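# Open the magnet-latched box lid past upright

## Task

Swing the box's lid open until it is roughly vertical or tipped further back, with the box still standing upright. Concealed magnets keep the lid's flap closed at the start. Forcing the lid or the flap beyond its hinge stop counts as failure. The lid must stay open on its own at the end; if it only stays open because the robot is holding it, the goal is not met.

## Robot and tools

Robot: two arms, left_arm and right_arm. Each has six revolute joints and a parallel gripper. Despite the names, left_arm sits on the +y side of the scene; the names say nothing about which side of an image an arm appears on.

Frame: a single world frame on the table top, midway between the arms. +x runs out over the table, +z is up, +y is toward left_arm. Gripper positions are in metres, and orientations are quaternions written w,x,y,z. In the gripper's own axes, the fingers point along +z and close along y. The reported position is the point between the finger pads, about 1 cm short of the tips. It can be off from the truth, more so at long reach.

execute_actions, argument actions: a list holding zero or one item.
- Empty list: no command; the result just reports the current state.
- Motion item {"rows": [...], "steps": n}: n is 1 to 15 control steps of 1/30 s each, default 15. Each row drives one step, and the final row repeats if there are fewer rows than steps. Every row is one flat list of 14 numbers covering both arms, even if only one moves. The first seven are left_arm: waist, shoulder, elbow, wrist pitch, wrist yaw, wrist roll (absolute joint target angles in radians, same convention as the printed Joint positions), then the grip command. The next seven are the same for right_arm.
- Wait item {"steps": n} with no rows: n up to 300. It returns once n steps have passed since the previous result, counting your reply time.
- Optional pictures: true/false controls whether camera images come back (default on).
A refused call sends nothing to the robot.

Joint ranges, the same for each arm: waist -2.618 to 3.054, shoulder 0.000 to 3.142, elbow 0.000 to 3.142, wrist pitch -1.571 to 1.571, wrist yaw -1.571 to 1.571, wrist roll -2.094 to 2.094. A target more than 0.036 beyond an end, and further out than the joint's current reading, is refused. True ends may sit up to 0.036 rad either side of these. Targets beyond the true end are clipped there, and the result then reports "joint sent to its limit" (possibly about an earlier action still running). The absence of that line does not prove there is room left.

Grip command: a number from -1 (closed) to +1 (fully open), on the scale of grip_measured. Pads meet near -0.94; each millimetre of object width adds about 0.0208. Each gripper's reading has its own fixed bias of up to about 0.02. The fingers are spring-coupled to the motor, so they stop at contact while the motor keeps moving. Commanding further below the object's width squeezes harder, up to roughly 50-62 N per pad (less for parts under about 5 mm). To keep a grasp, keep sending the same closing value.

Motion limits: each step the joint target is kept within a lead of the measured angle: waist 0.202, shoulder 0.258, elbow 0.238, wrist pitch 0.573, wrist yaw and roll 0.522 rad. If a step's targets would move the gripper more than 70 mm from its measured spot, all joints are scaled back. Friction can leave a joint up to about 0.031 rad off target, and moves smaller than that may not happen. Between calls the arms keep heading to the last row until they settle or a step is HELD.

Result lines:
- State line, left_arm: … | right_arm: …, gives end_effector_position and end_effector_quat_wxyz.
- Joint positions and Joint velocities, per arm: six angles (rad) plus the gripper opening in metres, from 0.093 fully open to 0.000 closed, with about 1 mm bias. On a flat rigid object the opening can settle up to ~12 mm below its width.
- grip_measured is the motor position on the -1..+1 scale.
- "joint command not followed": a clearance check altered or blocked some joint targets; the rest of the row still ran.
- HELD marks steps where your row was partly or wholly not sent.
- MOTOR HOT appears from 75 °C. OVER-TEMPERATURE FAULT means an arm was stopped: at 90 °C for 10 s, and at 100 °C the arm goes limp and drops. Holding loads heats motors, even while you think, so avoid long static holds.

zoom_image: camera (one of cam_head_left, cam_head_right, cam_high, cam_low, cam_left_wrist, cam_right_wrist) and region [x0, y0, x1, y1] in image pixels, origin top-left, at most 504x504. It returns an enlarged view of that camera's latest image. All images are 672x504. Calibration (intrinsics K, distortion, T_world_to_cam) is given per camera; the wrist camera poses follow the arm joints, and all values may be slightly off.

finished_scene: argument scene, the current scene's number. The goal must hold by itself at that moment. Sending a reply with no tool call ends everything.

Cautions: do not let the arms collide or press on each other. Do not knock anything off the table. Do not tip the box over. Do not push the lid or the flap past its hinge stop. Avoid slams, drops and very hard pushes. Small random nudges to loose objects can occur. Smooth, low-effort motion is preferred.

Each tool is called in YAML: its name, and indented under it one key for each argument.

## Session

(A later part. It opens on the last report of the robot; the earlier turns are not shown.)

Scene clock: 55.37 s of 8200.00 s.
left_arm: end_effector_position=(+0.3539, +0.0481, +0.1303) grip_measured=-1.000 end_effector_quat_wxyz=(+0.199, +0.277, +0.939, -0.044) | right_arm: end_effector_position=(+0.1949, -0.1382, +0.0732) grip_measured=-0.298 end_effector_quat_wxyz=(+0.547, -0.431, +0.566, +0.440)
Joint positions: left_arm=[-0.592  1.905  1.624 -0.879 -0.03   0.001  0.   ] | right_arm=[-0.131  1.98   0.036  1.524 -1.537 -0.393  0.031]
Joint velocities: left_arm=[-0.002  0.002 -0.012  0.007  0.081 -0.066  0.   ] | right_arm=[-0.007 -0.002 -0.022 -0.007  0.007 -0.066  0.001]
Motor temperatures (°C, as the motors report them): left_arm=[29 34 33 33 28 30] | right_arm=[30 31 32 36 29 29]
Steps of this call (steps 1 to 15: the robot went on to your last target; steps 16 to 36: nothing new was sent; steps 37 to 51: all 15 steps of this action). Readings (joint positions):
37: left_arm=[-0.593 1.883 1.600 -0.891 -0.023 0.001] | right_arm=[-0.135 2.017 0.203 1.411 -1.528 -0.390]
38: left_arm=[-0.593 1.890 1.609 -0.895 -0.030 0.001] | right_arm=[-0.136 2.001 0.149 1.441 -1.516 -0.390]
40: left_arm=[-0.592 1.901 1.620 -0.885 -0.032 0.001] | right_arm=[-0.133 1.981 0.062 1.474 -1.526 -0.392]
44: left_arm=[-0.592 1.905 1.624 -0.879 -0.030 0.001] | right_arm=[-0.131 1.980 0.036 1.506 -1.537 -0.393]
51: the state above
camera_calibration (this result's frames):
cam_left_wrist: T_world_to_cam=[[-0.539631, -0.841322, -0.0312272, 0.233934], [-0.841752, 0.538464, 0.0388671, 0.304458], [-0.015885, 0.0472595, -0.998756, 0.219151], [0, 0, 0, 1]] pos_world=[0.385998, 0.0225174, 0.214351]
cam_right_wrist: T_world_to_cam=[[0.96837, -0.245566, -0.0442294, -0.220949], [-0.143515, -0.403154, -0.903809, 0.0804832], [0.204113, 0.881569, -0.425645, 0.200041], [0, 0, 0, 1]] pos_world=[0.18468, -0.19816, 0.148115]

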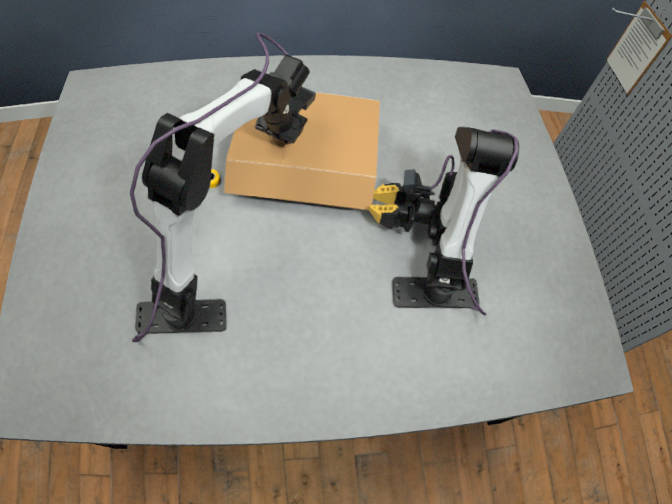

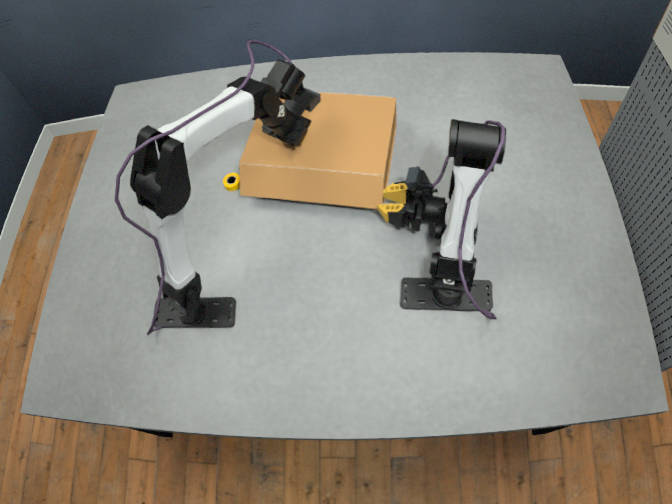

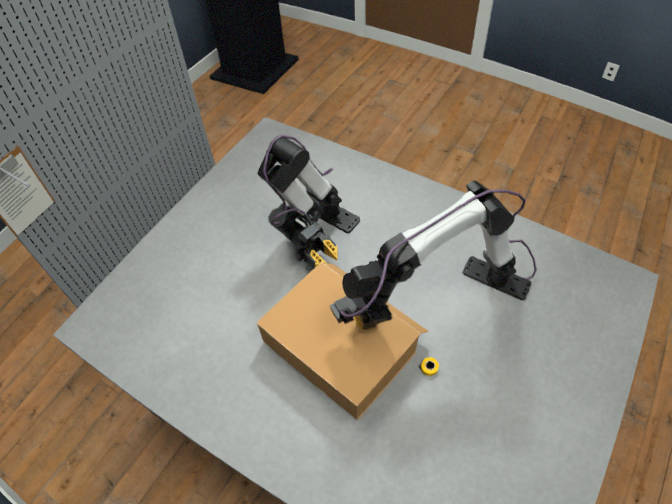

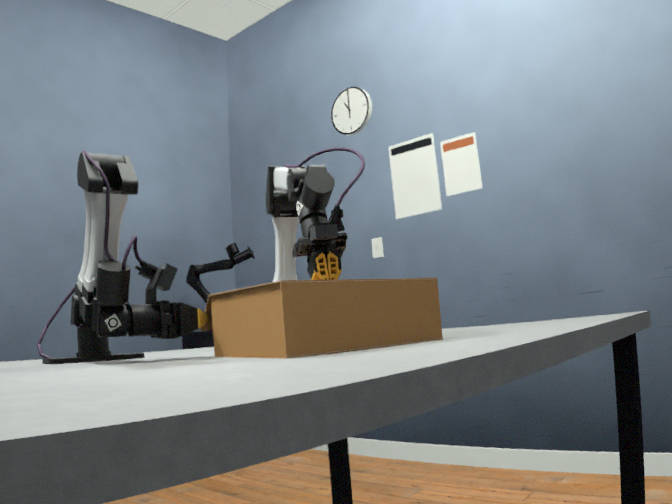

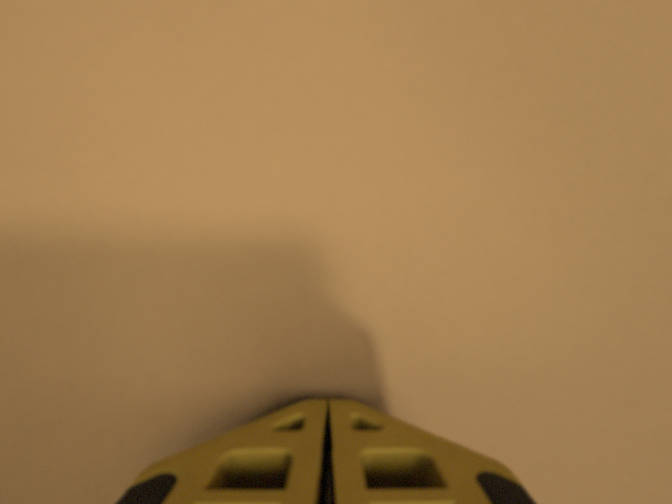

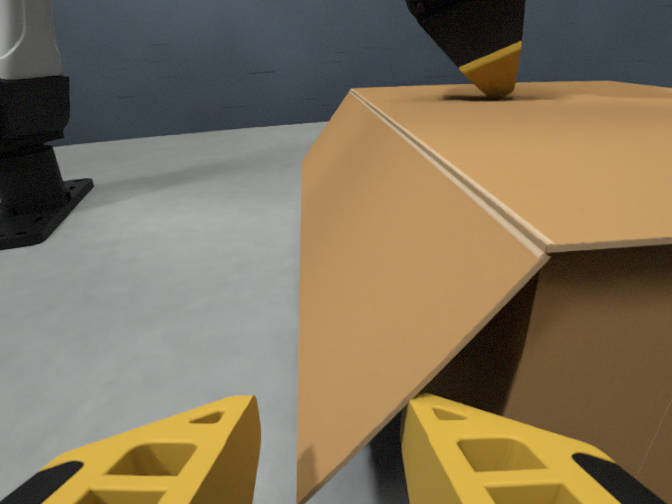

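execute_actions:
  actions:
    - {"rows":[[-0.6,2.0,1.59,-0.91,0,0,-1,0.05,1.96,0.08,1.5,-1.55,0.15,-0.3]]}
  pictures: false

execute_actions:
  actions:
    - {"rows":[[-0.2,1.2,1.2,-0.5,0,0,-1,0.05,1.96,0.08,1.5,-1.55,0.15,-1]]}

Scene clock: 58.63 s of 8200.00 s.
left_arm: end_effector_position=(+0.3539, +0.0481, +0.1303) grip_measured=-1.000 end_effector_quat_wxyz=(+0.199, +0.277, +0.939, -0.044) | right_arm: end_effector_position=(+0.1756, -0.1069, +0.0744) grip_measured=-0.298 end_effector_quat_wxyz=(+0.372, -0.335, +0.627, +0.597)
Joint positions: left_arm=[-0.592  1.905  1.624 -0.879 -0.03   0.001  0.   ] | right_arm=[ 0.041  1.98   0.06   1.521 -1.543  0.124  0.031]
Joint velocities: left_arm=[ 0.002 -0.002 -0.007 -0.066 -0.007 -0.022  0.   ] | right_arm=[-0.012  0.007 -0.002 -0.066 -0.022  0.168  0.001]
Motor temperatures (°C, as the motors report them): left_arm=[29 33 33 33 28 30] | right_arm=[30 31 31 36 29 29]
Steps of this call (steps 1 to 15: the robot went on to your last target; steps 16 to 83: nothing new was sent; steps 84 to 98: all 15 steps of this action). Readings (joint positions):
84: left_arm=[-0.592 1.905 1.624 -0.879 -0.030 0.001] | right_arm=[-0.104 1.980 0.039 1.528 -1.534 -0.313]
85: left_arm=[-0.592 1.905 1.624 -0.879 -0.030 0.001] | right_arm=[-0.048 1.980 0.050 1.525 -1.534 -0.221]
87: left_arm=[-0.592 1.905 1.624 -0.879 -0.030 0.001] | right_arm=[0.025 1.980 0.060 1.523 -1.535 -0.089]
91: left_arm=[-0.592 1.905 1.624 -0.879 -0.030 0.001] | right_arm=[0.041 1.980 0.060 1.521 -1.540 0.049]
98: the state above

Scene clock: 59.13 s of 8200.00 s.
left_arm: end_effector_position=(+0.3417, +0.2267, +0.3277) grip_measured=-1.000 end_effector_quat_wxyz=(+0.535, +0.074, +0.840, -0.044) | right_arm: end_effector_position=(+0.1781, -0.1068, +0.0727) grip_measured=-0.997 end_effector_quat_wxyz=(+0.362, -0.322, +0.636, +0.601)
Joint positions: left_arm=[-0.195  1.169  1.226 -0.495 -0.011  0.001  0.   ] | right_arm=[ 0.043  1.98   0.065  1.504 -1.532  0.15   0.   ]
Joint velocities: left_arm=[ 0.002 -0.007  0.022  0.242 -0.051 -0.007  0.   ] | right_arm=[-0.002 -0.002 -0.002 -0.051  0.081 -0.095  0.   ]
Motor temperatures (°C, as the motors report them): left_arm=[29 33 33 33 28 30] | right_arm=[30 31 31 36 29 29]
Steps of this call (steps 1 to 15: all 15 steps of this action). Readings (joint positions):
1: left_arm=[-0.579 1.876 1.591 -0.831 -0.022 0.001] | right_arm=[0.041 1.980 0.060 1.521 -1.543 0.128]
2: left_arm=[-0.553 1.829 1.529 -0.775 -0.011 0.001] | right_arm=[0.041 1.980 0.060 1.520 -1.543 0.132]
4: left_arm=[-0.463 1.712 1.409 -0.696 -0.003 0.001] | right_arm=[0.041 1.980 0.063 1.510 -1.520 0.143]
8: left_arm=[-0.249 1.462 1.256 -0.612 -0.008 0.001] | right_arm=[0.041 1.980 0.065 1.504 -1.521 0.150]
15: the state above
camera_calibration (this result's frames):
cam_left_wrist: T_world_to_cam=[[-0.171249, -0.985187, -0.00901633, 0.283159], [-0.762664, 0.138352, -0.631825, 0.4738], [0.623713, -0.101323, -0.775059, 0.149489], [0, 0, 0, 1]] pos_world=[0.316603, 0.22856, 0.417774]
cam_right_wrist: T_world_to_cam=[[0.83445, -0.0759717, -0.545821, -0.118593], [-0.529173, -0.386968, -0.755137, 0.149839], [-0.153846, 0.918958, -0.363108, 0.238676], [0, 0, 0, 1]] pos_world=[0.21497, -0.17036, 0.135083]

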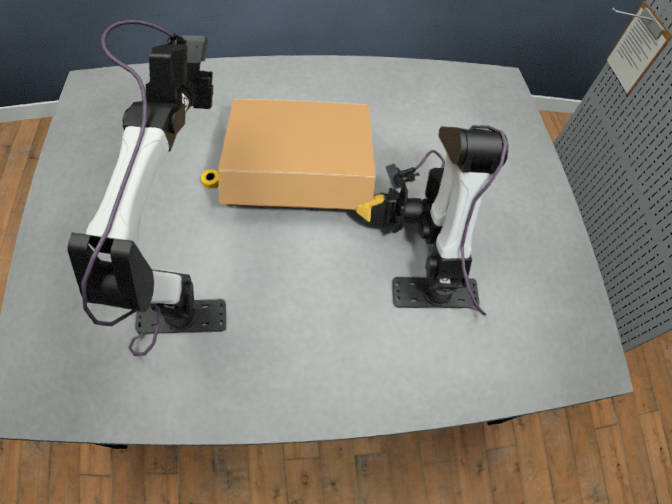

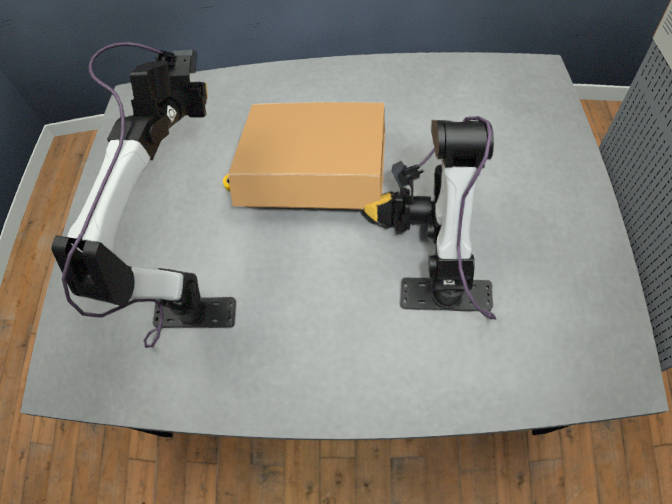

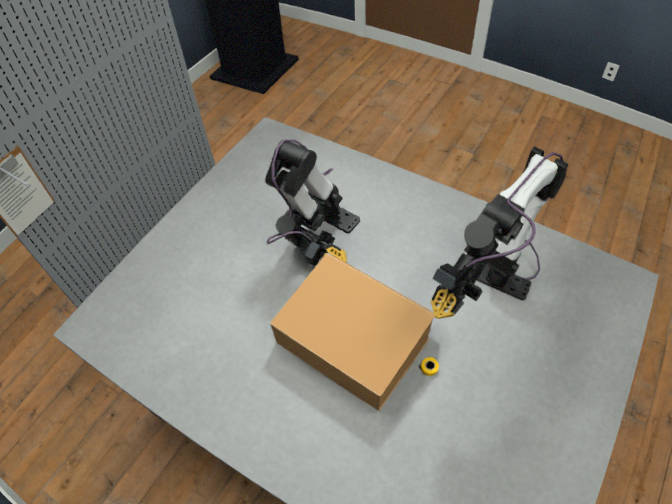

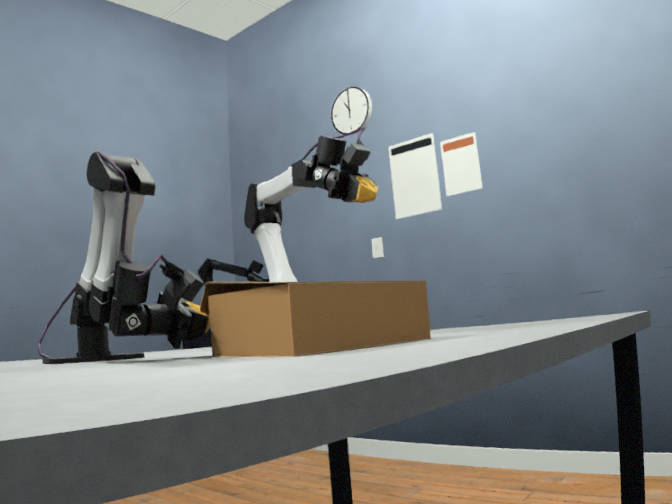

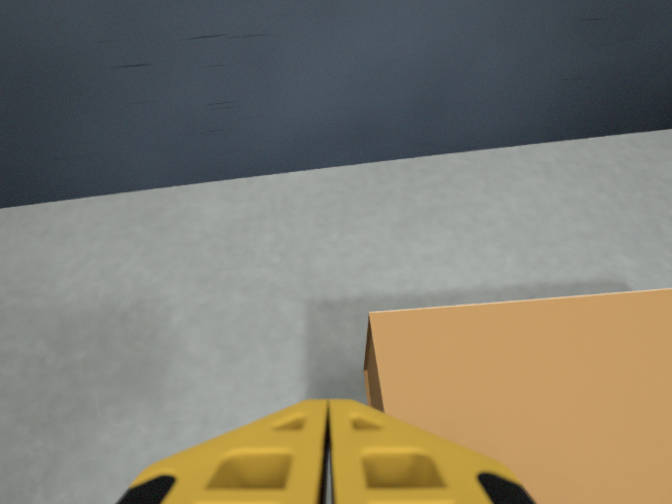

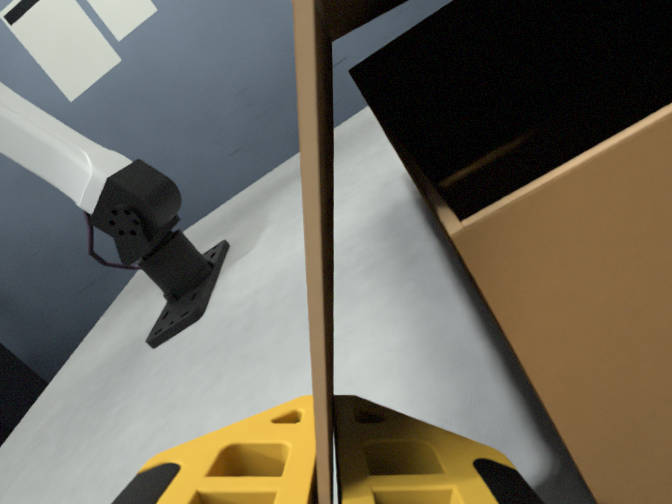

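execute_actions:
  actions:
    - {"rows":[[-0.2,1.2,1.2,-0.5,0,0,-1,0.05,1.25,0.12,0.73,-1.55,0.4,-1]]}
  pictures: false

execute_actions:
  actions:
    - {"rows":[[-0.2,1.2,1.2,-0.5,0,0,-1,0.05,1.02,0.34,0.28,-1.55,0.65,-1]]}
  pictures: false

execute_actions:
  actions:
    - {"rows":[[-0.2,1.2,1.2,-0.5,0,0,-1,0.05,1.23,0.9,-0.07,-1.55,1.15,-1]]}

Scene clock: 68.13 s of 8200.00 s.
left_arm: end_effector_position=(+0.3440, +0.2260, +0.3229) grip_measured=-1.000 end_effector_quat_wxyz=(+0.531, +0.075, +0.843, -0.044) | right_arm: end_effector_position=(+0.1719, -0.1063, +0.1369) grip_measured=-0.997 end_effector_quat_wxyz=(+0.300, -0.263, +0.660, +0.636)
Joint positions: left_arm=[-0.195  1.179  1.221 -0.49  -0.009  0.001  0.   ] | right_arm=[ 0.043  1.261  0.107  0.784 -1.545  0.382  0.   ]
Joint velocities: left_arm=[-0.012 -0.007 -0.012 -0.007 -0.037 -0.022  0.   ] | right_arm=[-0.012  0.027 -0.022 -0.271 -0.022  0.007  0.   ]
Motor temperatures (°C, as the motors report them): left_arm=[29 32 33 35 28 30] | right_arm=[30 32 31 35 29 29]
Steps of this call (steps 1 to 15: the robot went on to your last target; steps 16 to 255: nothing new was sent; steps 256 to 270: all 15 steps of this action). Readings (joint positions):
256: left_arm=[-0.195 1.179 1.221 -0.490 -0.009 0.001] | right_arm=[0.043 1.939 0.071 1.417 -1.537 0.183]
257: left_arm=[-0.195 1.179 1.221 -0.490 -0.009 0.001] | right_arm=[0.043 1.858 0.078 1.294 -1.540 0.226]
259: left_arm=[-0.195 1.179 1.221 -0.490 -0.009 0.001] | right_arm=[0.043 1.679 0.093 1.092 -1.546 0.288]
263: left_arm=[-0.195 1.179 1.221 -0.490 -0.009 0.001] | right_arm=[0.043 1.339 0.102 0.881 -1.532 0.360]
270: the state above

Scene clock: 68.63 s of 8200.00 s.
left_arm: end_effector_position=(+0.3440, +0.2260, +0.3229) grip_measured=-1.000 end_effector_quat_wxyz=(+0.531, +0.075, +0.843, -0.044) | right_arm: end_effector_position=(+0.1879, -0.1067, +0.2041) grip_measured=-0.997 end_effector_quat_wxyz=(+0.221, -0.187, +0.684, +0.670)
Joint positions: left_arm=[-0.195  1.179  1.221 -0.49  -0.009  0.001  0.   ] | right_arm=[ 0.044  1.027  0.343  0.325 -1.554  0.627  0.   ]
Joint velocities: left_arm=[-0.007 -0.002  0.002 -0.022 -0.037 -0.081  0.   ] | right_arm=[-0.002  0.002 -0.002 -0.139 -0.066  0.007  0.   ]
Motor temperatures (°C, as the motors report them): left_arm=[29 32 34 35 28 30] | right_arm=[30 32 31 35 29 29]
Steps of this call (steps 1 to 15: all 15 steps of this action). Readings (joint positions):
1: left_arm=[-0.195 1.179 1.221 -0.490 -0.009 0.001] | right_arm=[0.043 1.227 0.139 0.683 -1.552 0.418]
2: left_arm=[-0.195 1.179 1.221 -0.490 -0.009 0.001] | right_arm=[0.044 1.166 0.191 0.576 -1.551 0.468]
4: left_arm=[-0.195 1.179 1.221 -0.490 -0.009 0.001] | right_arm=[0.044 1.074 0.294 0.478 -1.542 0.537]
8: left_arm=[-0.195 1.179 1.221 -0.490 -0.009 0.001] | right_arm=[0.044 1.027 0.343 0.401 -1.538 0.598]
15: the state above

Scene clock: 69.13 s of 8200.00 s.
left_arm: end_effector_position=(+0.3440, +0.2260, +0.3229) grip_measured=-1.000 end_effector_quat_wxyz=(+0.531, +0.075, +0.843, -0.044) | right_arm: end_effector_position=(+0.2601, -0.1088, +0.3111) grip_measured=-0.997 end_effector_quat_wxyz=(+0.049, -0.015, +0.709, +0.703)
Joint positions: left_arm=[-0.195  1.179  1.221 -0.49  -0.009  0.001  0.   ] | right_arm=[ 0.046  1.234  0.896 -0.022 -1.555  1.121  0.   ]
Joint velocities: left_arm=[-0.017 -0.002 -0.032  0.022 -0.007  0.037  0.   ] | right_arm=[-0.007 -0.002  0.007 -0.095 -0.125  0.081  0.   ]
Motor temperatures (°C, as the motors report them): left_arm=[29 32 34 35 28 30] | right_arm=[30 32 31 35 29 29]
Steps of this call (steps 1 to 15: all 15 steps of this action). Readings (joint positions):
1: left_arm=[-0.195 1.179 1.221 -0.490 -0.009 0.001] | right_arm=[0.044 1.049 0.380 0.259 -1.571 0.701]
2: left_arm=[-0.195 1.179 1.221 -0.490 -0.009 0.001] | right_arm=[0.046 1.102 0.453 0.192 -1.573 0.781]
4: left_arm=[-0.195 1.179 1.221 -0.490 -0.009 0.001] | right_arm=[0.046 1.197 0.617 0.089 -1.562 0.919]
8: left_arm=[-0.195 1.179 1.221 -0.490 -0.009 0.001] | right_arm=[0.046 1.240 0.860 -0.000 -1.538 1.065]
15: the state above
camera_calibration (this result's frames):
cam_left_wrist: T_world_to_cam=[[-0.172694, -0.984939, -0.008455, 0.283094], [-0.768672, 0.140132, -0.624105, 0.471873], [0.61589, -0.10128, -0.781295, 0.148946], [0, 0, 0, 1]] pos_world=[0.31987, 0.227791, 0.413263]
cam_right_wrist: T_world_to_cam=[[0.0721879, -0.0144835, -0.997286, 0.288352], [-0.927665, -0.368265, -0.0618001, 0.262511], [-0.36637, 0.929608, -0.0400201, 0.295701], [0, 0, 0, 1]] pos_world=[0.331043, -0.174036, 0.315627]

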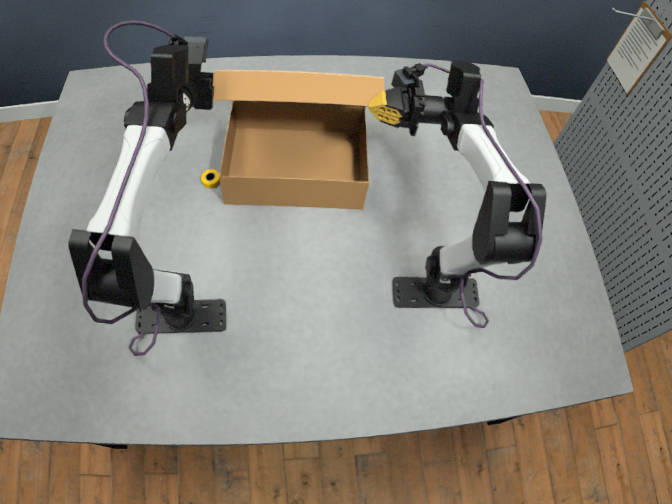

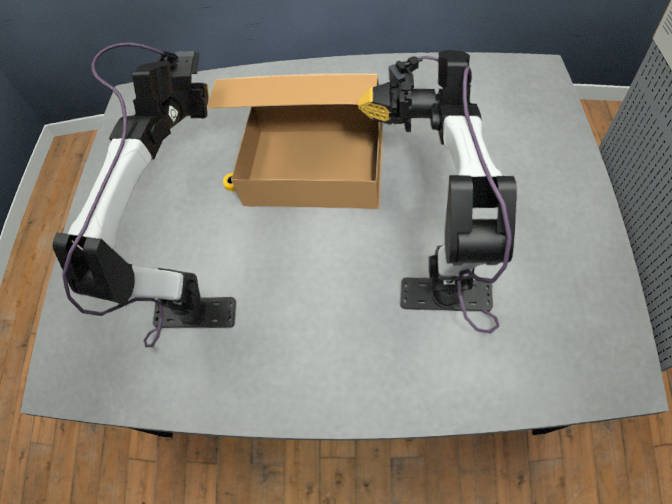

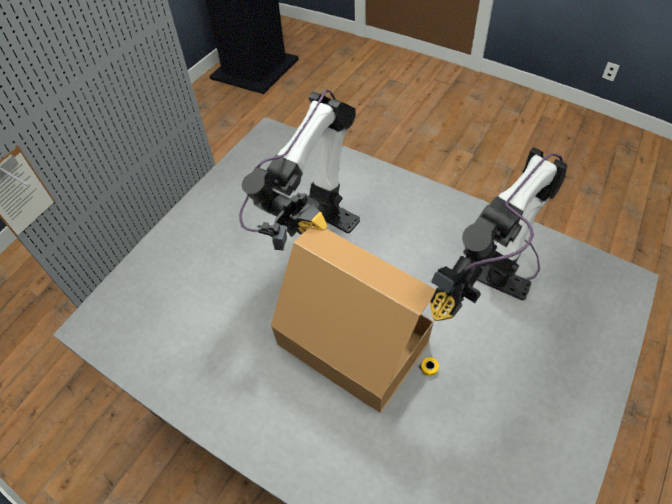

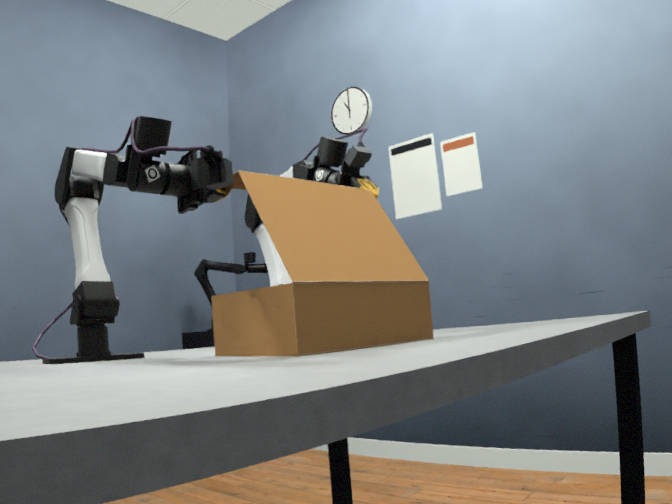

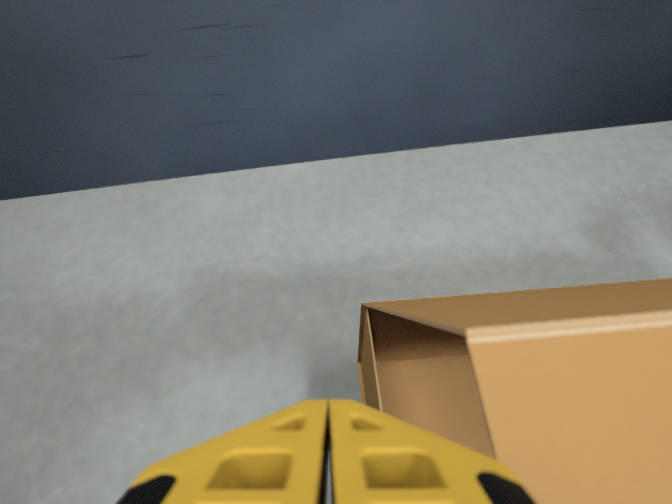

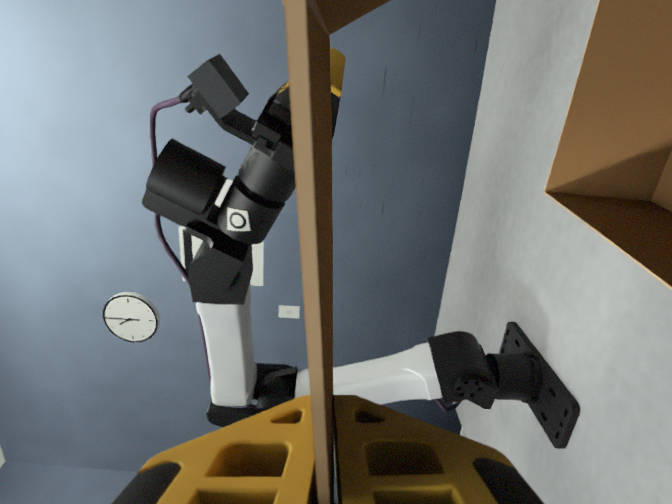

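execute_actions:
  actions:
    - {"rows":[[0.1,1.2,1.2,-0.5,0,0,-1,0.05,1.77,1.67,-0.3,-1.55,1.75,-1]]}
  pictures: false

execute_actions:
  actions:
    - {"rows":[[0.1,1.2,1.2,-0.5,0,0,-1,0.05,2.06,2.06,-0.4,-1.55,2.0,-1]]}
  pictures: false

execute_actions:
  actions:
    - {"rows":[[0.1,1.2,1.2,-0.5,0,0,-1,0.05,2.06,2.06,-0.4,-1.55,2.0,0]]}
  pictures: false

execute_actions:
  actions:
    - {"rows":[[0.1,1.2,1.2,-0.5,0,0,-1,-0.2,2.06,2.06,-0.4,-1.3,2.0,0]]}

Scene clock: 74.40 s of 8200.00 s.
left_arm: end_effector_position=(+0.3473, +0.3388, +0.3229) grip_measured=-1.000 end_effector_quat_wxyz=(+0.531, -0.051, +0.845, +0.035) | right_arm: end_effector_position=(+0.4011, -0.1125, +0.3707) grip_measured=-0.997 end_effector_quat_wxyz=(-0.165, +0.215, +0.679, +0.682)
Joint positions: left_arm=[ 0.104  1.179  1.221 -0.49  -0.008  0.002  0.   ] | right_arm=[ 0.05   1.769  1.646 -0.271 -1.53   1.721  0.   ]
Joint velocities: left_arm=[ 0.002 -0.007 -0.002  0.007 -0.051  0.051  0.   ] | right_arm=[-0.022 -0.017  0.017 -0.095  0.081  0.198  0.   ]
Motor temperatures (°C, as the motors report them): left_arm=[29 32 34 36 28 30] | right_arm=[30 32 32 35 29 29]
Steps of this call (steps 1 to 30: the robot went on to your last target; steps 31 to 143: nothing new was sent; steps 144 to 158: all 15 steps of this action). Readings (joint positions):
144: left_arm=[-0.167 1.179 1.221 -0.490 0.008 0.002] | right_arm=[0.047 1.261 0.938 -0.085 -1.572 1.207]
145: left_arm=[-0.106 1.179 1.221 -0.490 0.015 0.002] | right_arm=[0.048 1.323 1.026 -0.121 -1.573 1.299]
147: left_arm=[0.033 1.179 1.221 -0.490 0.007 0.002] | right_arm=[0.048 1.469 1.220 -0.156 -1.573 1.451]
151: left_arm=[0.104 1.179 1.221 -0.490 -0.008 0.002] | right_arm=[0.050 1.727 1.567 -0.206 -1.561 1.615]
158: the state above

Scene clock: 74.90 s of 8200.00 s.
left_arm: end_effector_position=(+0.3473, +0.3388, +0.3229) grip_measured=-1.000 end_effector_quat_wxyz=(+0.531, -0.051, +0.845, +0.035) | right_arm: end_effector_position=(+0.4563, -0.1140, +0.3867) grip_measured=-0.997 end_effector_quat_wxyz=(-0.250, +0.277, +0.652, +0.660)
Joint positions: left_arm=[ 0.104  1.179  1.221 -0.49  -0.008  0.002  0.   ] | right_arm=[ 0.05   2.031  2.044 -0.368 -1.561  1.979  0.   ]
Joint velocities: left_arm=[-0.007 -0.012 -0.012 -0.037  0.051  0.037  0.   ] | right_arm=[-0.002 -0.002  0.012 -0.022  0.037  0.066  0.   ]
Motor temperatures (°C, as the motors report them): left_arm=[29 32 34 36 28 30] | right_arm=[30 32 32 35 29 29]
Steps of this call (steps 1 to 15: all 15 steps of this action). Readings (joint positions):
1: left_arm=[0.104 1.179 1.221 -0.490 -0.008 0.002] | right_arm=[0.050 1.800 1.695 -0.310 -1.541 1.766]
2: left_arm=[0.104 1.179 1.221 -0.490 -0.008 0.002] | right_arm=[0.050 1.862 1.791 -0.325 -1.550 1.814]
4: left_arm=[0.104 1.179 1.221 -0.490 -0.008 0.002] | right_arm=[0.050 1.976 1.961 -0.326 -1.568 1.872]
8: left_arm=[0.104 1.179 1.221 -0.490 -0.008 0.002] | right_arm=[0.050 2.031 2.038 -0.343 -1.563 1.939]
15: the state above

Scene clock: 75.40 s of 8200.00 s.
left_arm: end_effector_position=(+0.3473, +0.3388, +0.3229) grip_measured=-1.000 end_effector_quat_wxyz=(+0.531, -0.051, +0.845, +0.035) | right_arm: end_effector_position=(+0.4561, -0.1140, +0.3859) grip_measured=-0.001 end_effector_quat_wxyz=(-0.258, +0.286, +0.648, +0.657)
Joint positions: left_arm=[ 0.104  1.179  1.221 -0.49  -0.008  0.002  0.   ] | right_arm=[ 0.05   2.031  2.044 -0.381 -1.561  1.993  0.045]
Joint velocities: left_arm=[ 0.007  0.007  0.017  0.022  0.022 -0.007  0.   ] | right_arm=[-0.007  0.027  0.007  0.007  0.022 -0.007 -0.001]
Motor temperatures (°C, as the motors report them): left_arm=[29 32 34 36 28 30] | right_arm=[30 32 32 35 29 29]
Steps of this call (steps 1 to 15: all 15 steps of this action). Readings (joint positions):
1: left_arm=[0.104 1.179 1.221 -0.490 -0.008 0.002] | right_arm=[0.050 2.031 2.044 -0.369 -1.561 1.982]
2: left_arm=[0.104 1.179 1.221 -0.490 -0.008 0.002] | right_arm=[0.050 2.031 2.044 -0.371 -1.561 1.984]
4: left_arm=[0.104 1.179 1.221 -0.490 -0.008 0.002] | right_arm=[0.050 2.031 2.044 -0.375 -1.561 1.987]
8: left_arm=[0.104 1.179 1.221 -0.490 -0.008 0.002] | right_arm=[0.050 2.031 2.044 -0.379 -1.561 1.991]
15: the state above

Scene clock: 75.90 s of 8200.00 s.
left_arm: end_effector_position=(+0.3473, +0.3388, +0.3229) grip_measured=-1.000 end_effector_quat_wxyz=(+0.531, -0.051, +0.845, +0.035) | right_arm: end_effector_position=(+0.5150, -0.2559, +0.3713) grip_measured=-0.001 end_effector_quat_wxyz=(-0.083, +0.451, +0.585, +0.669)
Joint positions: left_arm=[ 0.104  1.179  1.221 -0.49  -0.008  0.002  0.   ] | right_arm=[-0.217  2.031  2.044 -0.382 -1.318  1.993  0.045]
Joint velocities: left_arm=[-0.007  0.002 -0.012 -0.037  0.007 -0.051  0.   ] | right_arm=[ 0.164 -0.012  0.012 -0.081  0.066  0.037  0.001]
Motor temperatures (°C, as the motors report them): left_arm=[29 32 34 36 28 30] | right_arm=[30 32 32 35 29 29]
Steps of this call (steps 1 to 15: all 15 steps of this action). Readings (joint positions):
1: left_arm=[0.104 1.179 1.221 -0.490 -0.008 0.002] | right_arm=[0.041 2.031 2.044 -0.382 -1.542 1.993]
2: left_arm=[0.104 1.179 1.221 -0.490 -0.008 0.002] | right_arm=[0.023 2.031 2.044 -0.382 -1.517 1.993]
4: left_arm=[0.104 1.179 1.221 -0.490 -0.008 0.002] | right_arm=[-0.040 2.031 2.044 -0.382 -1.470 1.993]
8: left_arm=[0.104 1.179 1.221 -0.490 -0.008 0.002] | right_arm=[-0.192 2.031 2.044 -0.382 -1.374 1.993]
15: the state above
camera_calibration (this result's frames):
cam_left_wrist: T_world_to_cam=[[0.12314, -0.992355, -0.00831741, 0.294497], [-0.77602, -0.0910641, -0.6241, 0.539436], [0.618571, 0.0833058, -0.781301, 0.0949066], [0, 0, 0, 1]] pos_world=[0.323643, 0.333462, 0.413262]
cam_right_wrist: T_world_to_cam=[[-0.651081, 0.305532, -0.694798, 0.669909], [-0.725356, 0.0190857, 0.688109, 0.165048], [0.2235, 0.951991, 0.209193, 0.137634], [0, 0, 0, 1]] pos_world=[0.525122, -0.338855, 0.323088]

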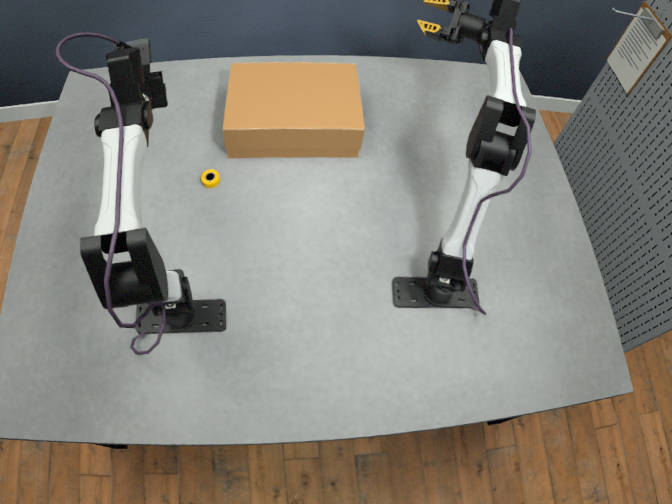

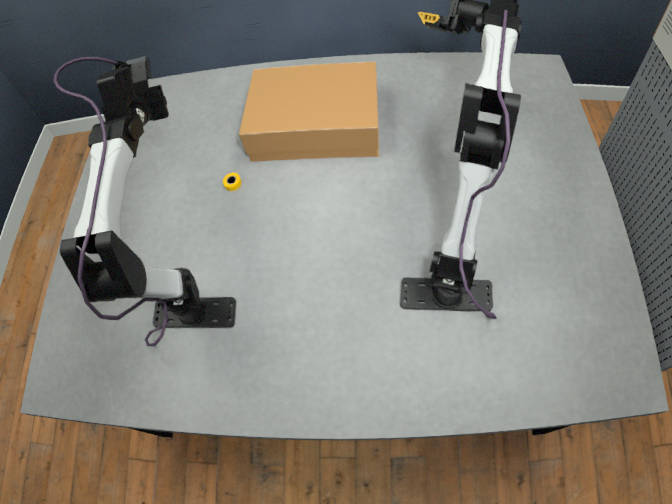

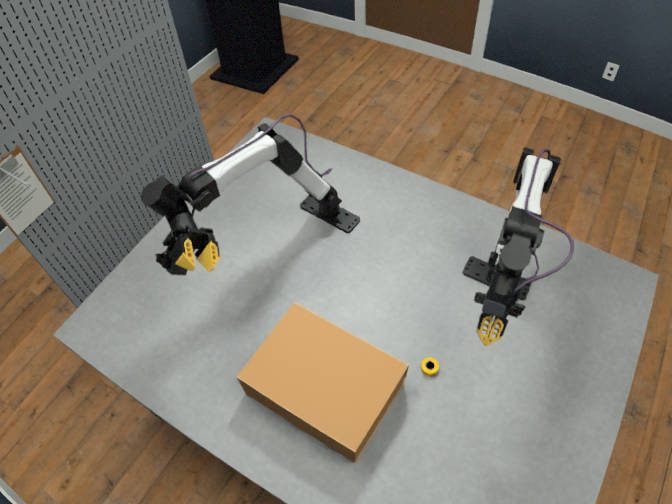

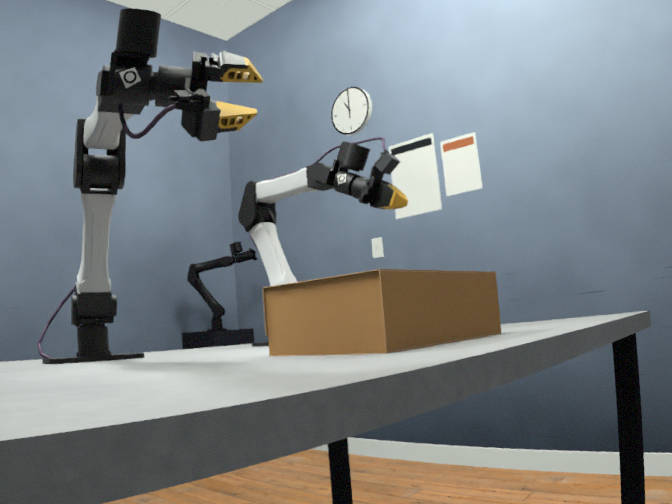

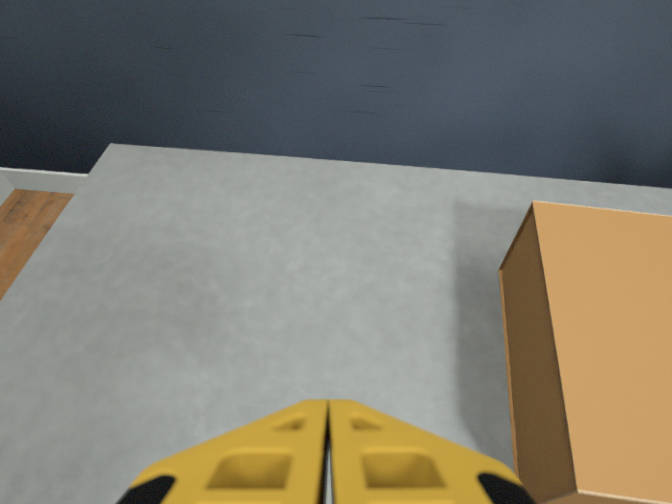

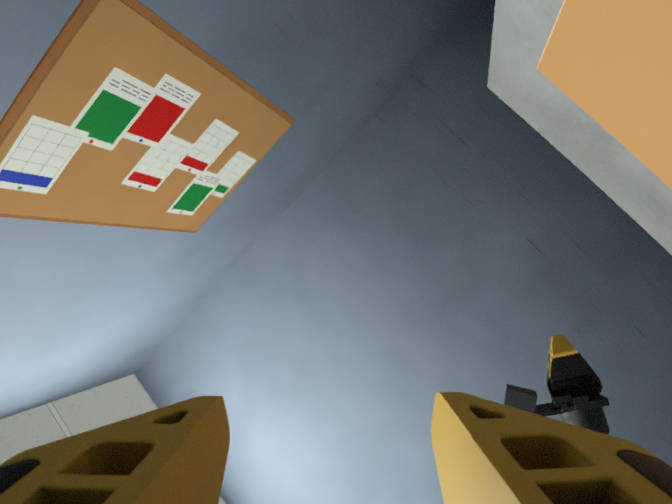

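execute_actions:
  actions:
    - {"rows":[[-0.49,2.0,2.21,-1.13,0,0,-1,-0.3,2.0,0.85,0.95,-1.55,-0.4,0.3]]}
  pictures: false

execute_actions:
  actions:
    - {"steps":60}
  pictures: false

execute_actions:
  actions:
    - {"rows":[[-0.49,2.36,2.21,-1.13,0,0,-1,-0.2,2.2,0.85,0.95,-1.55,-0.4,0.3]]}
  pictures: false

execute_actions:
  actions:
    - {"rows":[[-0.49,2.36,2.21,-1.13,0,0,-1,-0.06,2.2,0.85,0.95,-1.55,-0.4,0.3]]}

Scene clock: 82.17 s of 8200.00 s.
left_arm: end_effector_position=(+0.4257, +0.0472, +0.2603) grip_measured=-1.000 end_effector_quat_wxyz=(+0.322, +0.232, +0.914, -0.082) | right_arm: end_effector_position=(+0.4106, -0.2556, +0.1521) grip_measured=+0.299 end_effector_quat_wxyz=(+0.414, -0.141, +0.696, +0.570)
Joint positions: left_arm=[-0.507  2.011  2.165 -1.046  0.002  0.001  0.   ] | right_arm=[-0.309  1.984  0.919  0.842 -1.531  0.521  0.06 ]
Joint velocities: left_arm=[-0.129  0.134  0.286 -0.388  0.066  0.022  0.   ] | right_arm=[-0.017  0.183 -1.507  0.374 -0.242 -2.806 -0.001]
Motor temperatures (°C, as the motors report them): left_arm=[29 31 34 37 28 30] | right_arm=[30 34 33 35 29 29]
Steps of this call (steps 1 to 30: the robot went on to your last target; steps 31 to 173: nothing new was sent; steps 174 to 188: all 15 steps of this action). Readings (joint positions):
174: left_arm=[0.082 1.205 1.263 -0.564 -0.019 0.001] | right_arm=[-0.212 2.021 1.995 -0.288 -1.346 1.916]
175: left_arm=[0.036 1.257 1.338 -0.655 -0.022 0.001] | right_arm=[-0.225 2.002 1.919 -0.167 -1.389 1.814]
177: left_arm=[-0.079 1.390 1.492 -0.787 -0.021 0.001] | right_arm=[-0.263 1.982 1.772 0.066 -1.448 1.615]
181: left_arm=[-0.294 1.660 1.767 -0.928 -0.016 0.001] | right_arm=[-0.310 1.981 1.457 0.510 -1.495 1.216]
188: the state above

Scene clock: 84.17 s of 8200.00 s.
left_arm: end_effector_position=(+0.4199, +0.0567, +0.2664) grip_measured=-1.000 end_effector_quat_wxyz=(+0.312, +0.227, +0.919, -0.078) | right_arm: end_effector_position=(+0.3983, -0.2505, +0.1384) grip_measured=+0.299 end_effector_quat_wxyz=(+0.625, -0.441, +0.555, +0.327)
Joint positions: left_arm=[-0.496  2.007  2.2   -1.109  0.003  0.001  0.   ] | right_arm=[-0.309  2.003  0.854  0.943 -1.543 -0.393  0.06 ]
Joint velocities: left_arm=[-0.007 -0.017  0.002  0.022  0.051  0.051  0.   ] | right_arm=[0.002 0.007 0.022 0.007 0.022 0.022 0.   ]
Motor temperatures (°C, as the motors report them): left_arm=[29 32 34 36 28 30] | right_arm=[30 34 33 35 29 29]
Steps of this call (steps 1 to 45: the robot went on to your last target; steps 46 to 60: nothing new was sent). Readings (joint positions):
1: left_arm=[-0.509 2.012 2.172 -1.060 0.003 0.001] | right_arm=[-0.309 1.992 0.881 0.850 -1.537 0.422]
2: left_arm=[-0.507 2.012 2.180 -1.073 0.003 0.001] | right_arm=[-0.309 1.999 0.862 0.856 -1.541 0.323]
4: left_arm=[-0.501 2.010 2.195 -1.085 0.003 0.001] | right_arm=[-0.309 2.003 0.854 0.872 -1.543 0.125]
8: left_arm=[-0.496 2.007 2.200 -1.096 0.003 0.001] | right_arm=[-0.309 2.003 0.854 0.919 -1.543 -0.181]
60: the state above
All arms were judged still, so your last target was given up. Only a new action makes them travel on or press farther. Fingers that are still opening or closing keep moving.

Scene clock: 84.67 s of 8200.00 s.
left_arm: end_effector_position=(+0.4491, +0.0415, +0.1330) grip_measured=-1.000 end_effector_quat_wxyz=(+0.197, +0.235, +0.950, -0.050) | right_arm: end_effector_position=(+0.3932, -0.2046, +0.0720) grip_measured=+0.299 end_effector_quat_wxyz=(+0.567, -0.423, +0.571, +0.417)
Joint positions: left_arm=[-0.496  2.302  2.242 -1.101  0.002  0.001  0.   ] | right_arm=[-0.194  2.201  0.86   0.95  -1.545 -0.394  0.06 ]
Joint velocities: left_arm=[ 0.012 -0.017  0.007 -0.007  0.081 -0.037  0.   ] | right_arm=[ 0.012  0.007 -0.012 -0.007 -0.037  0.022  0.   ]
Motor temperatures (°C, as the motors report them): left_arm=[29 33 34 36 28 30] | right_arm=[30 34 33 35 29 29]
Steps of this call (steps 1 to 15: all 15 steps of this action). Readings (joint positions):
1: left_arm=[-0.496 2.019 2.205 -1.111 0.003 0.001] | right_arm=[-0.302 2.018 0.855 0.956 -1.545 -0.393]
2: left_arm=[-0.496 2.037 2.216 -1.107 0.003 0.001] | right_arm=[-0.284 2.046 0.860 0.970 -1.545 -0.394]
4: left_arm=[-0.496 2.090 2.223 -1.099 0.003 0.001] | right_arm=[-0.237 2.124 0.860 0.972 -1.545 -0.394]
8: left_arm=[-0.496 2.234 2.223 -1.098 0.003 0.001] | right_arm=[-0.194 2.201 0.860 0.945 -1.545 -0.394]
15: the state above

Scene clock: 85.17 s of 8200.00 s.
left_arm: end_effector_position=(+0.4493, +0.0414, +0.1343) grip_measured=-1.000 end_effector_quat_wxyz=(+0.199, +0.235, +0.950, -0.050) | right_arm: end_effector_position=(+0.3797, -0.1487, +0.0721) grip_measured=+0.299 end_effector_quat_wxyz=(+0.535, -0.463, +0.539, +0.457)
Joint positions: left_arm=[-0.496  2.3    2.242 -1.1    0.002  0.001  0.   ] | right_arm=[-0.05   2.201  0.86   0.95  -1.547 -0.394  0.06 ]
Joint velocities: left_arm=[-0.007  0.012  0.002 -0.095  0.051  0.037  0.   ] | right_arm=[ 0.002  0.002  0.002 -0.051 -0.037 -0.007  0.   ]
Motor temperatures (°C, as the motors report them): left_arm=[29 33 34 36 28 30] | right_arm=[31 34 33 35 29 29]
Steps of this call (steps 1 to 15: all 15 steps of this action). Readings (joint positions):
1: left_arm=[-0.496 2.300 2.242 -1.101 0.002 0.001] | right_arm=[-0.183 2.201 0.860 0.950 -1.545 -0.394]
2: left_arm=[-0.496 2.300 2.242 -1.100 0.002 0.001] | right_arm=[-0.161 2.201 0.860 0.950 -1.545 -0.394]
4: left_arm=[-0.496 2.300 2.242 -1.100 0.002 0.001] | right_arm=[-0.097 2.201 0.860 0.950 -1.545 -0.394]
8: left_arm=[-0.496 2.300 2.242 -1.100 0.002 0.001] | right_arm=[-0.046 2.201 0.860 0.950 -1.547 -0.394]
15: the state above
camera_calibration (this result's frames):
cam_left_wrist: T_world_to_cam=[[-0.467872, -0.883795, -0.00115978, 0.245369], [-0.883245, 0.467534, 0.0359197, 0.410212], [-0.0312034, 0.0178302, -0.999354, 0.233121], [0, 0, 0, 1]] pos_world=[0.484393, 0.020911, 0.218521]
cam_right_wrist: T_world_to_cam=[[0.987346, -0.157905, -0.0146294, -0.398897], [-0.0796921, -0.414299, -0.906645, 0.0760999], [0.137103, 0.896338, -0.421641, 0.198376], [0, 0, 0, 1]] pos_world=[0.372716, -0.209271, 0.146803]

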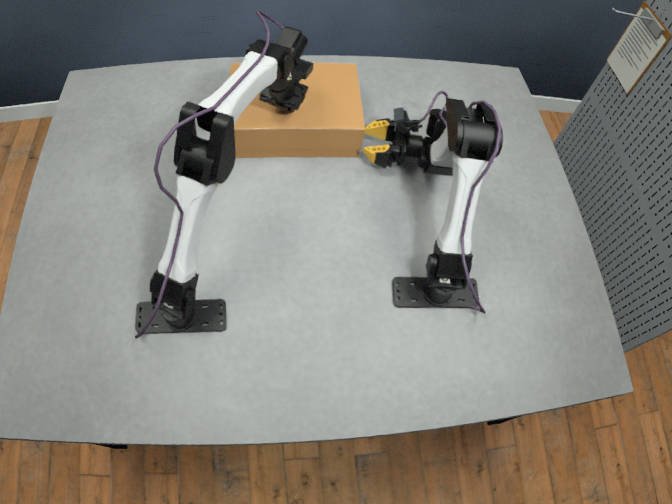

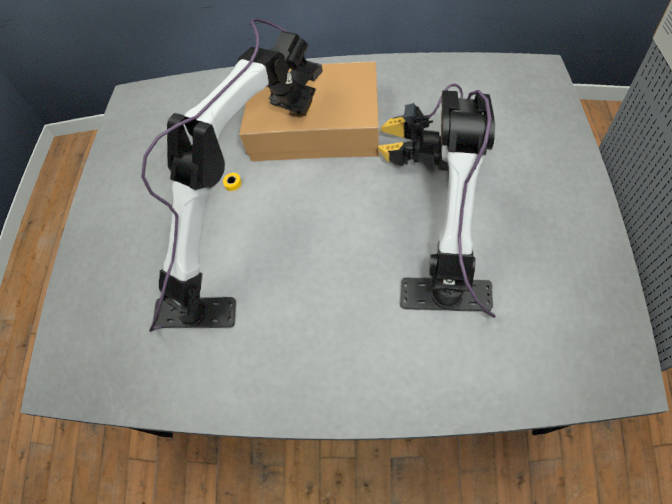

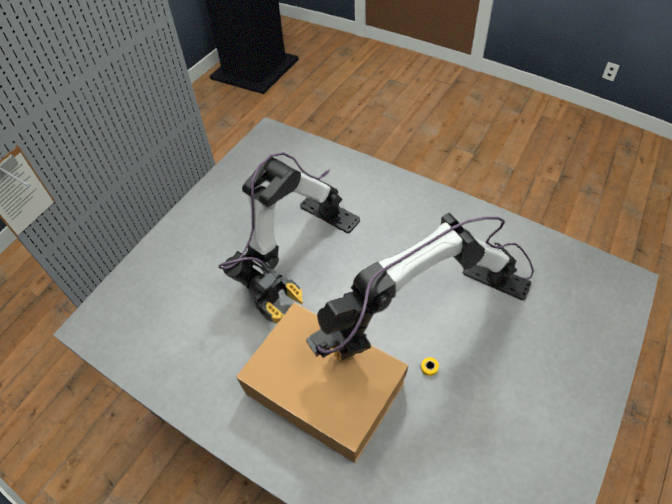

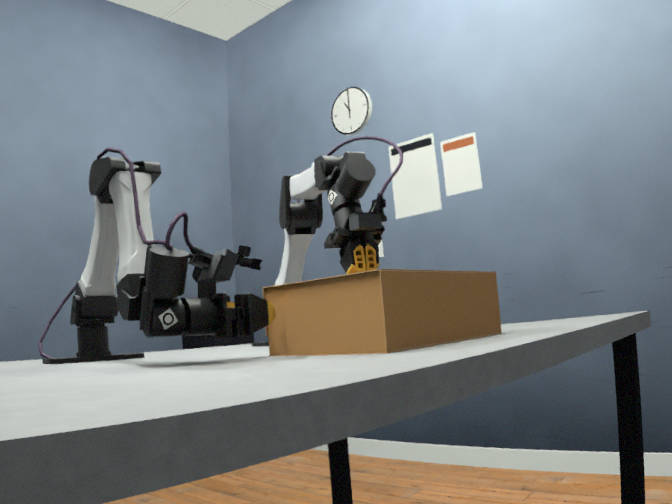

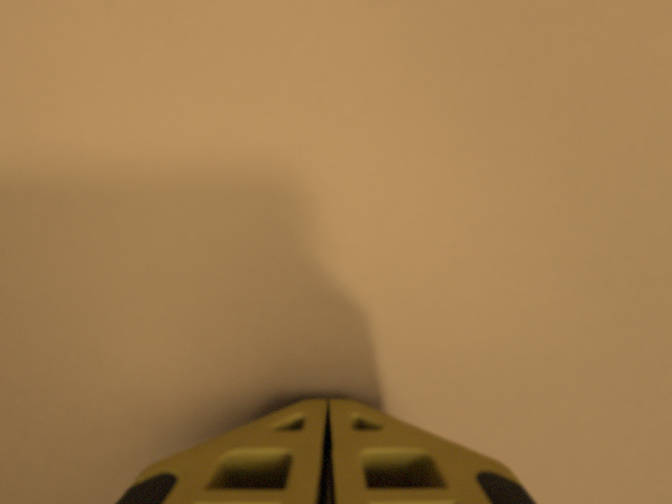

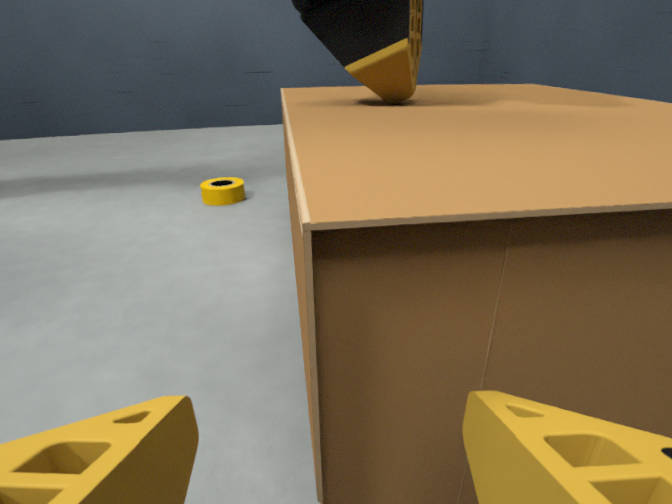

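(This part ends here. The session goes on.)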